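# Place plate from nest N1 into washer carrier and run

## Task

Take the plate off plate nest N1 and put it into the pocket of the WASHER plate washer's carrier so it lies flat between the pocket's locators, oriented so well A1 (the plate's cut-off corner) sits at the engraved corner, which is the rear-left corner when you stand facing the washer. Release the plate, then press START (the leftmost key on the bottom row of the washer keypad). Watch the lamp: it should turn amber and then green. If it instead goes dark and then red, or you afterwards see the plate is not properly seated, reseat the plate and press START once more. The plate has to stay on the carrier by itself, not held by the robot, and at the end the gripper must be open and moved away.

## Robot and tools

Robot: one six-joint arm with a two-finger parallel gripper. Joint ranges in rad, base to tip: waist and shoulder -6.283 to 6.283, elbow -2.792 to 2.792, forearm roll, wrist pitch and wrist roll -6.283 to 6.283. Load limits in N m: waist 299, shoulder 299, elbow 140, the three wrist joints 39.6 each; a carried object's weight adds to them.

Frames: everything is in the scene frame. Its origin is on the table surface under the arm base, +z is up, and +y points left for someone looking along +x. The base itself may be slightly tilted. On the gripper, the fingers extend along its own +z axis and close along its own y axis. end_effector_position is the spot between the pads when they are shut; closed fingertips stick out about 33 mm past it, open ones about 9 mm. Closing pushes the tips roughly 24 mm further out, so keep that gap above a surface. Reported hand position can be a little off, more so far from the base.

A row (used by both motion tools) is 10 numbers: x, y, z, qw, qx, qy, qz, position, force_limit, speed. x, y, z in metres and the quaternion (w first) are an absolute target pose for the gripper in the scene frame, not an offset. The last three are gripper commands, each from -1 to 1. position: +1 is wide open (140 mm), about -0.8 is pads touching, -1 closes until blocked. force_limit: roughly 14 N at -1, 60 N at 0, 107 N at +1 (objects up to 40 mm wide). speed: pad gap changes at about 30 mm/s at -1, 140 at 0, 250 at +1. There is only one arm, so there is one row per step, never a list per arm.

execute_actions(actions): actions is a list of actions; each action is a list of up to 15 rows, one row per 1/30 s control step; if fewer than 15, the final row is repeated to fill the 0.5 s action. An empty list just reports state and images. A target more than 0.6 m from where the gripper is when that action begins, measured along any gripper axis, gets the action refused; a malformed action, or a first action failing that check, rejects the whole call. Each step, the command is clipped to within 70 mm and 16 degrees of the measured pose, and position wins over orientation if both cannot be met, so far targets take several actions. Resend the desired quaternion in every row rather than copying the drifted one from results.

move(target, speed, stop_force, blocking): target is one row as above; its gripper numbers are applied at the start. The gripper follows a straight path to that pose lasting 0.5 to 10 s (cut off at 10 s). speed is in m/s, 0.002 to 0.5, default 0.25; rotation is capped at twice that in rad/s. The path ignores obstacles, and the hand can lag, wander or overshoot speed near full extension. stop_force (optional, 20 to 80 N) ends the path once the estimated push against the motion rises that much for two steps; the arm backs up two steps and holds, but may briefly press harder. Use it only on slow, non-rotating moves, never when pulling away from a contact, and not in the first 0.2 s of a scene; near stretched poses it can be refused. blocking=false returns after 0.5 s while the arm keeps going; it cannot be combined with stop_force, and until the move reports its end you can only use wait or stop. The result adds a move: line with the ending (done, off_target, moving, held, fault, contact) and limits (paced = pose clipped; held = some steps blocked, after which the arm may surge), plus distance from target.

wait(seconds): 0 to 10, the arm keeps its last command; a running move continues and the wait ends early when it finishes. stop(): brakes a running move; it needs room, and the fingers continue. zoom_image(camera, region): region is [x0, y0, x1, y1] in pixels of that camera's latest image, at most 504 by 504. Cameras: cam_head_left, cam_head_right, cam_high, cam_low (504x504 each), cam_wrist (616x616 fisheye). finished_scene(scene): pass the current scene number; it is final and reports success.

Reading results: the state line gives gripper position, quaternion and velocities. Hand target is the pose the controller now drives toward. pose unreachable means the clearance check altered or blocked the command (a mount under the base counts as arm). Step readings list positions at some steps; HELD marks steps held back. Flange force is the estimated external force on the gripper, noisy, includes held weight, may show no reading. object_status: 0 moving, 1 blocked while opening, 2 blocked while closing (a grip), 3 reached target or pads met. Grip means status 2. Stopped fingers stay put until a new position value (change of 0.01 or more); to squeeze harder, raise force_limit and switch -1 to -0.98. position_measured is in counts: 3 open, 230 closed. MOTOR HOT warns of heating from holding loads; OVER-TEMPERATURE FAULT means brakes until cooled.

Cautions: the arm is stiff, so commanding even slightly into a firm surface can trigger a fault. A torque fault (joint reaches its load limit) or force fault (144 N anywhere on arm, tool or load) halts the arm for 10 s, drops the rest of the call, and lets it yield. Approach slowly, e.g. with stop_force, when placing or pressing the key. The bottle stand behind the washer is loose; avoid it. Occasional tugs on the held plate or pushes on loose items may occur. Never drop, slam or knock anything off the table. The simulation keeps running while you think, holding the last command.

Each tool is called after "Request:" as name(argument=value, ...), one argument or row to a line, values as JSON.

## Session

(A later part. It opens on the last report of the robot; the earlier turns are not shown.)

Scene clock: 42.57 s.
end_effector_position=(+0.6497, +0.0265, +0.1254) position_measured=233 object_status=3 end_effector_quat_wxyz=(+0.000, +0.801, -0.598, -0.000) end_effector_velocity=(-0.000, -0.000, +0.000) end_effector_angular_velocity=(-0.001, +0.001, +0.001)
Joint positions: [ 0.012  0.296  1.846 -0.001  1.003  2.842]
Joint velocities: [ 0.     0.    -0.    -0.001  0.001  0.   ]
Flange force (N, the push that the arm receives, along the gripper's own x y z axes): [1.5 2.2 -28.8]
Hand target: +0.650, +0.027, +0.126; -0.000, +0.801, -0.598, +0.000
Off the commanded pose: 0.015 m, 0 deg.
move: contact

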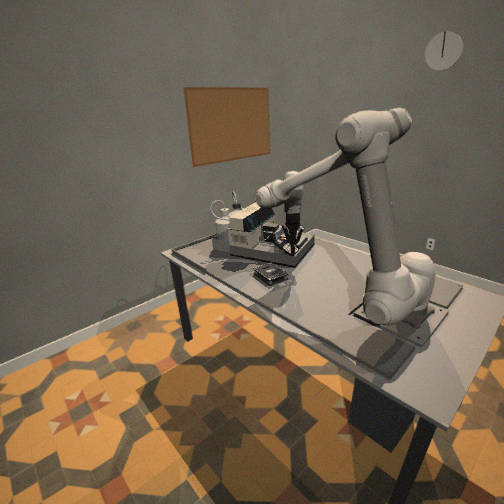

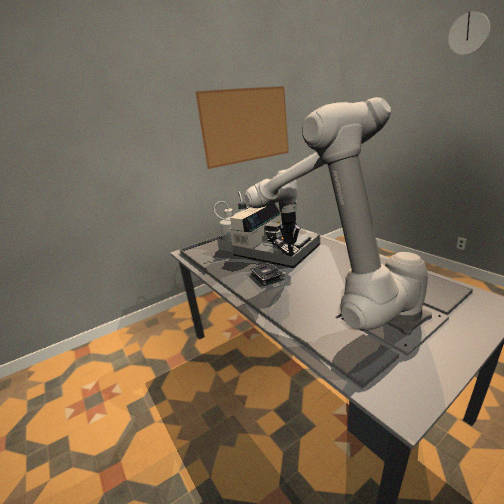

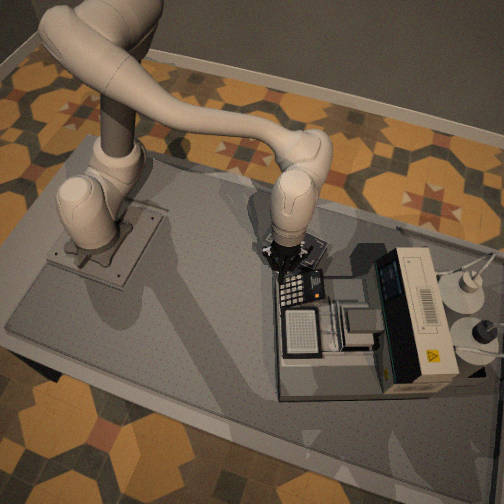

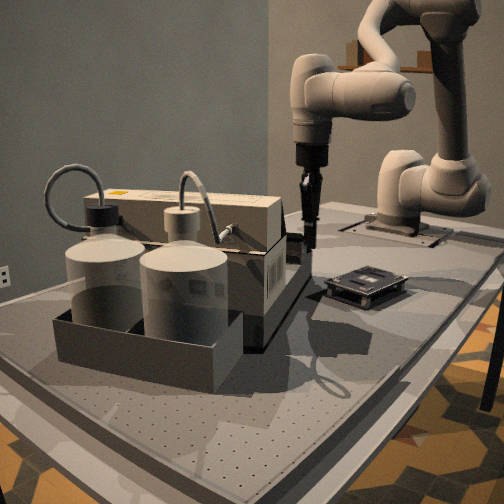

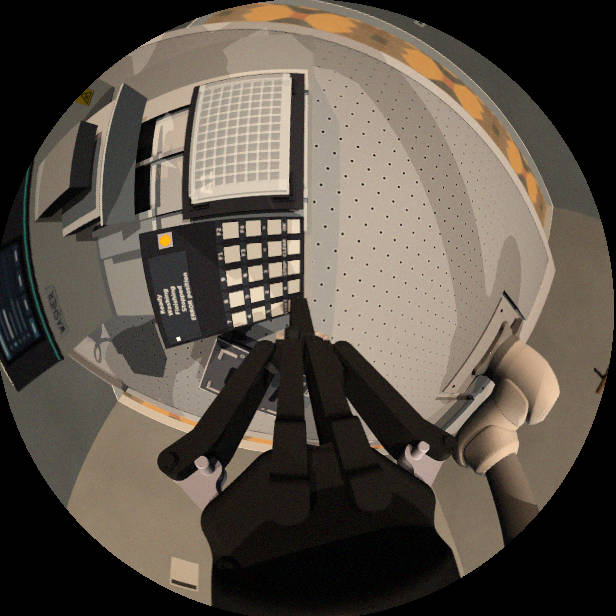

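Amber.

Request:
move(
  target=[0.62,0.03,0.23,0,0.8013,-0.5983,0,-1,0,0.8],
)

Request:
wait(
  seconds=10,
)

Scene clock: 43.50 s.
end_effector_position=(+0.6198, +0.0301, +0.2300) position_measured=233 object_status=3 end_effector_quat_wxyz=(-0.000, +0.801, -0.598, -0.000) end_effector_velocity=(-0.000, +0.000, -0.000) end_effector_angular_velocity=(+0.001, +0.001, -0.001)
Joint positions: [ 0.017  0.172  1.795 -0.001  1.179  2.847]
Joint velocities: [-0.     0.    -0.     0.001  0.001  0.   ]
Flange force (N, the push that the arm receives, along the gripper's own x y z axes): [0.9 2.0 -4.0]
Hand target: +0.620, +0.030, +0.230; -0.000, +0.801, -0.598, -0.000
Off the commanded pose: 0.000 m, 0 deg.
move: done

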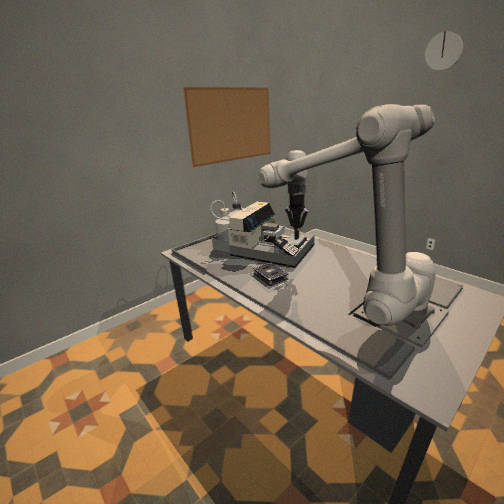

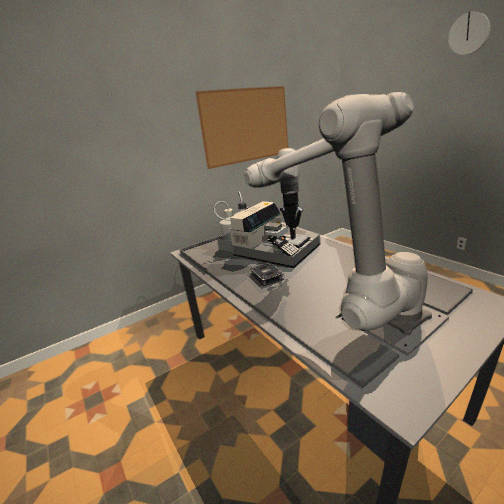

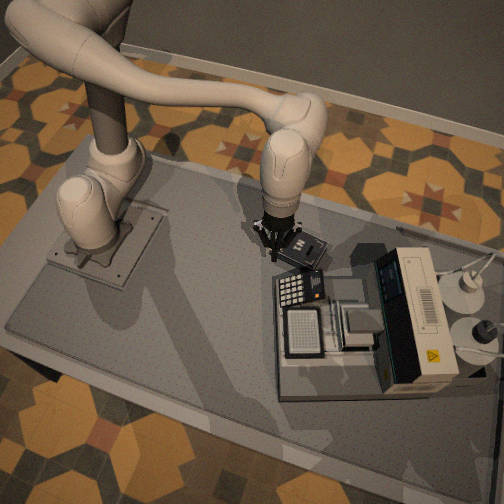

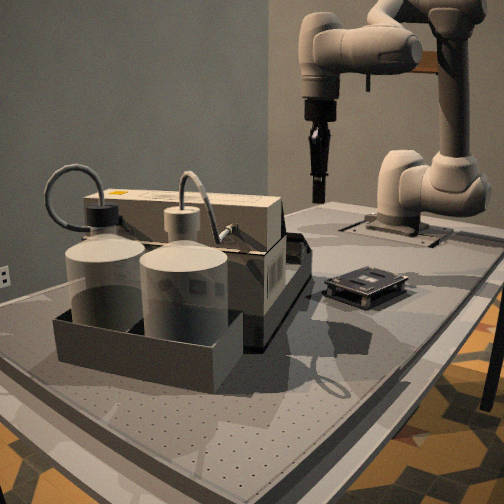

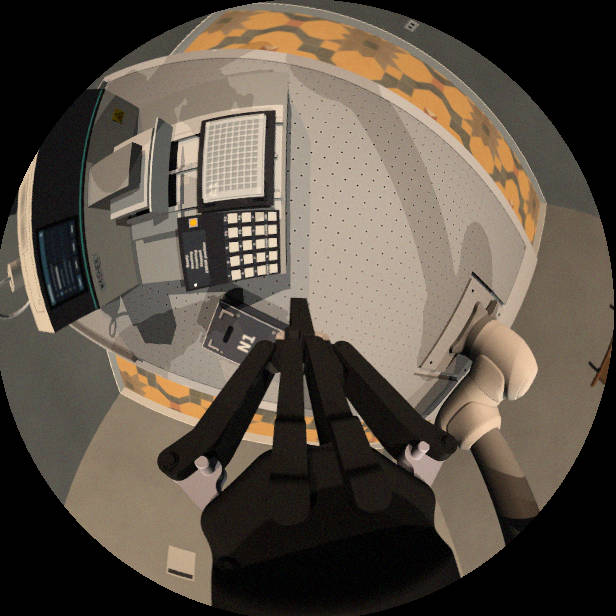

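Scene clock: 53.50 s.
end_effector_position=(+0.6198, +0.0301, +0.2300) position_measured=233 object_status=3 end_effector_quat_wxyz=(-0.000, +0.801, -0.598, -0.000) end_effector_velocity=(-0.000, -0.000, +0.001) end_effector_angular_velocity=(-0.001, -0.001, +0.001)
Joint positions: [ 0.017  0.172  1.795 -0.001  1.179  2.847]
Joint velocities: [ 0.    -0.001  0.    -0.001 -0.    -0.001]
Flange force (N, the push that the arm receives, along the gripper's own x y z axes): [3.2 1.5 -4.7]
Hand target: +0.620, +0.030, +0.230; -0.000, +0.801, -0.598, -0.000
Off the commanded pose: 0.000 m, 0 deg.
wait: 10.00 s; at rest by 0.17 s

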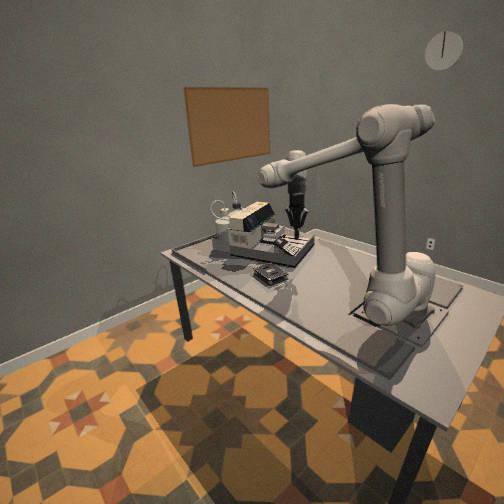

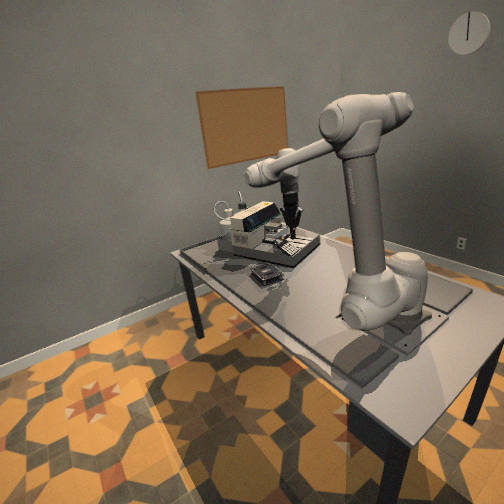

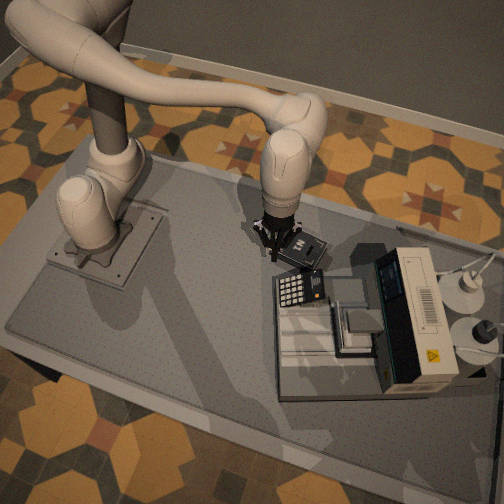

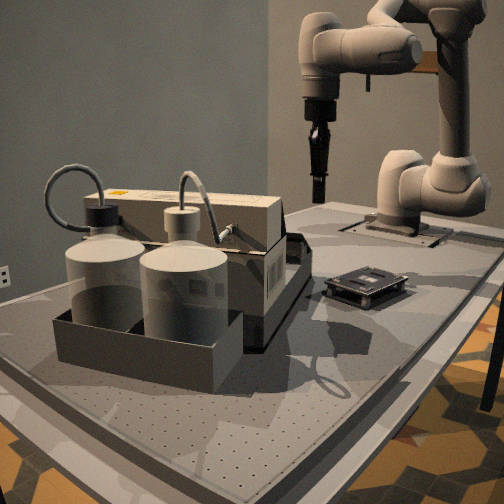

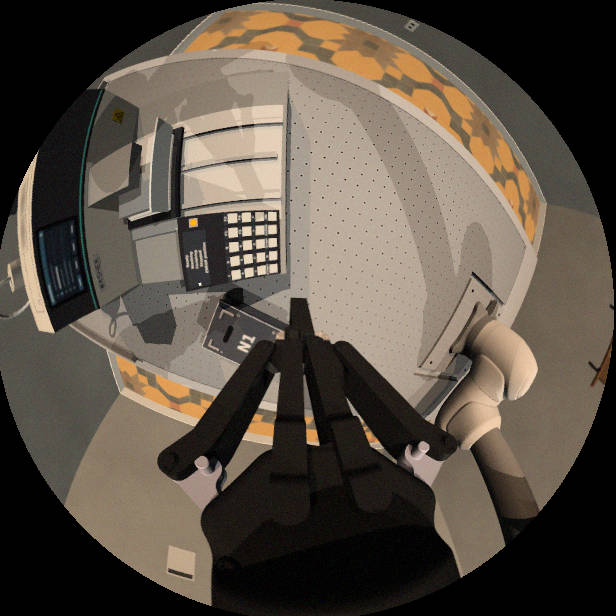

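Request:
wait(
  seconds=10,
)

Request:
wait(
  seconds=10,
)

Request:
zoom_image(
  camera="cam_wrist",
  region=[150, 90, 310, 300],
)

Scene clock: 63.67 s.
end_effector_position=(+0.6198, +0.0301, +0.2300) position_measured=233 object_status=3 end_effector_quat_wxyz=(-0.000, +0.801, -0.598, -0.000) end_effector_velocity=(+0.000, +0.000, -0.000) end_effector_angular_velocity=(-0.001, -0.001, +0.000)
Joint positions: [ 0.017  0.172  1.795 -0.001  1.179  2.847]
Joint velocities: [ 0.     0.    -0.    -0.001 -0.001  0.   ]
Flange force (N, the push that the arm receives, along the gripper's own x y z axes): [1.2 2.8 -3.6]
Hand target: +0.620, +0.030, +0.230; -0.000, +0.801, -0.598, -0.000
Off the commanded pose: 0.000 m, 0 deg.
wait: 10.00 s; at rest from the start

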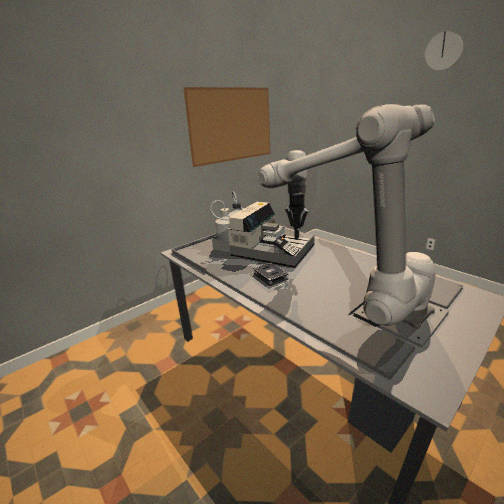

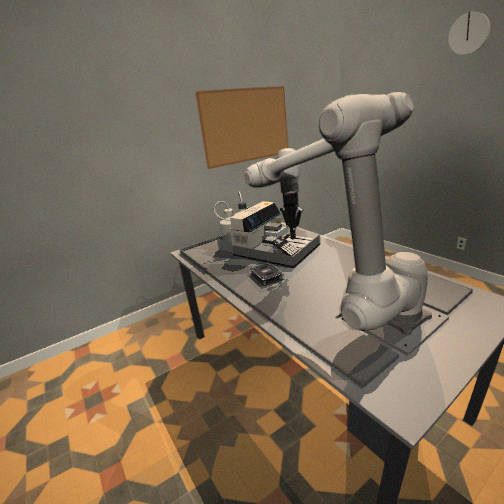

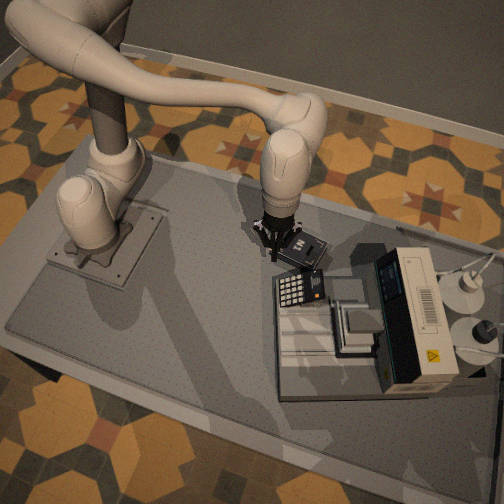

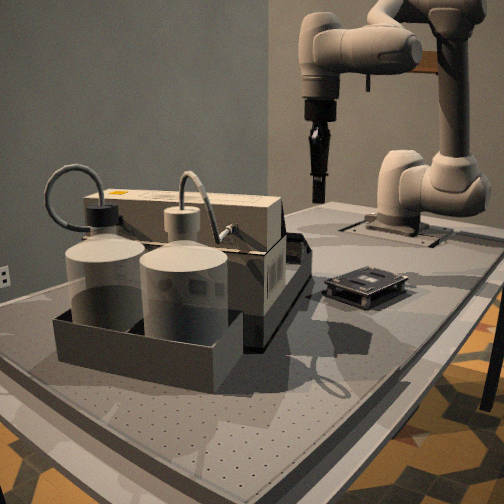

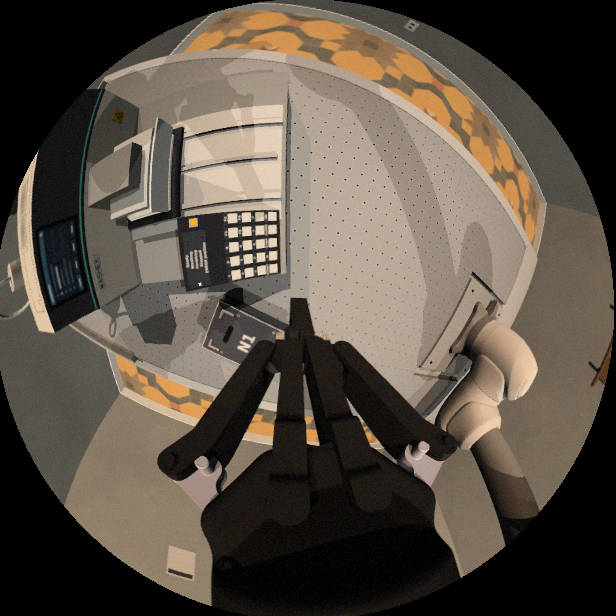

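Scene clock: 73.67 s.
end_effector_position=(+0.6198, +0.0301, +0.2300) position_measured=233 object_status=3 end_effector_quat_wxyz=(-0.000, +0.801, -0.598, -0.000) end_effector_velocity=(-0.000, -0.001, +0.000) end_effector_angular_velocity=(-0.001, +0.001, -0.000)
Joint positions: [ 0.017  0.172  1.795 -0.001  1.179  2.847]
Joint velocities: [-0.001  0.    -0.    -0.001  0.002  0.   ]
Flange force (N, the push that the arm receives, along the gripper's own x y z axes): [-0.7 0.6 -3.7]
Hand target: +0.620, +0.030, +0.230; -0.000, +0.801, -0.598, -0.000
Off the commanded pose: 0.000 m, 0 deg.
wait: 10.00 s; at rest by 0.17 s

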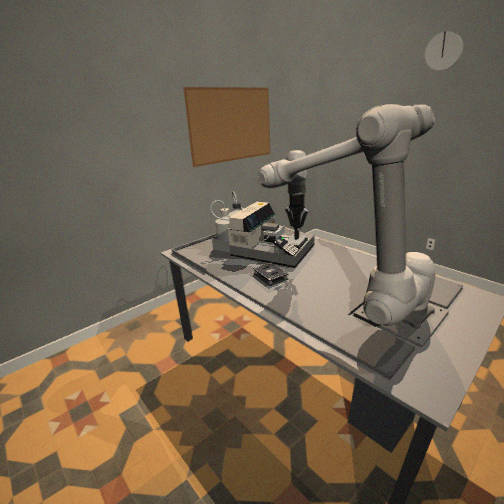

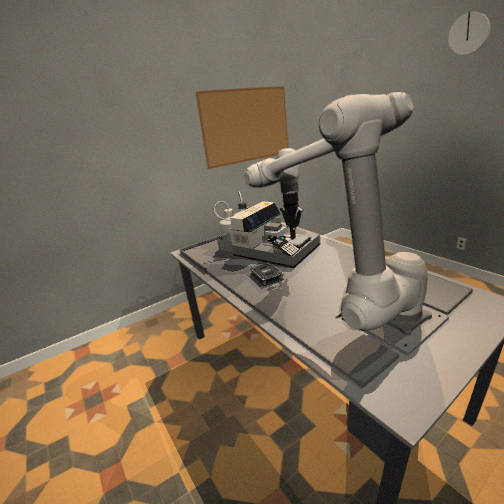

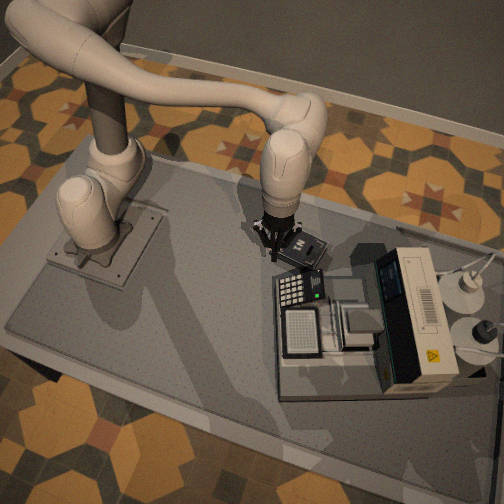

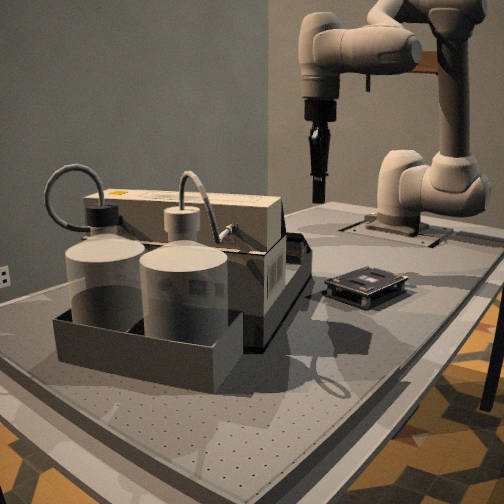

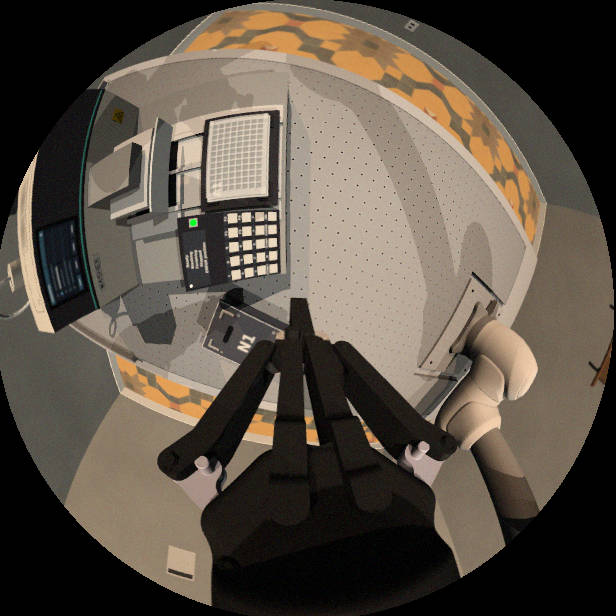

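Region (150, 90, 310, 300) of cam_wrist's 616x616 image, scaled by 2.400, with more detail than that image has; it fills the left 384 columns of this view, and the rest is white.

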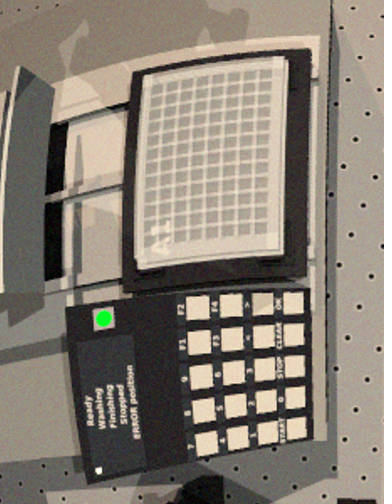

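Request:
finished_scene(
  scene=1,
)

The scene is finished: the task was done.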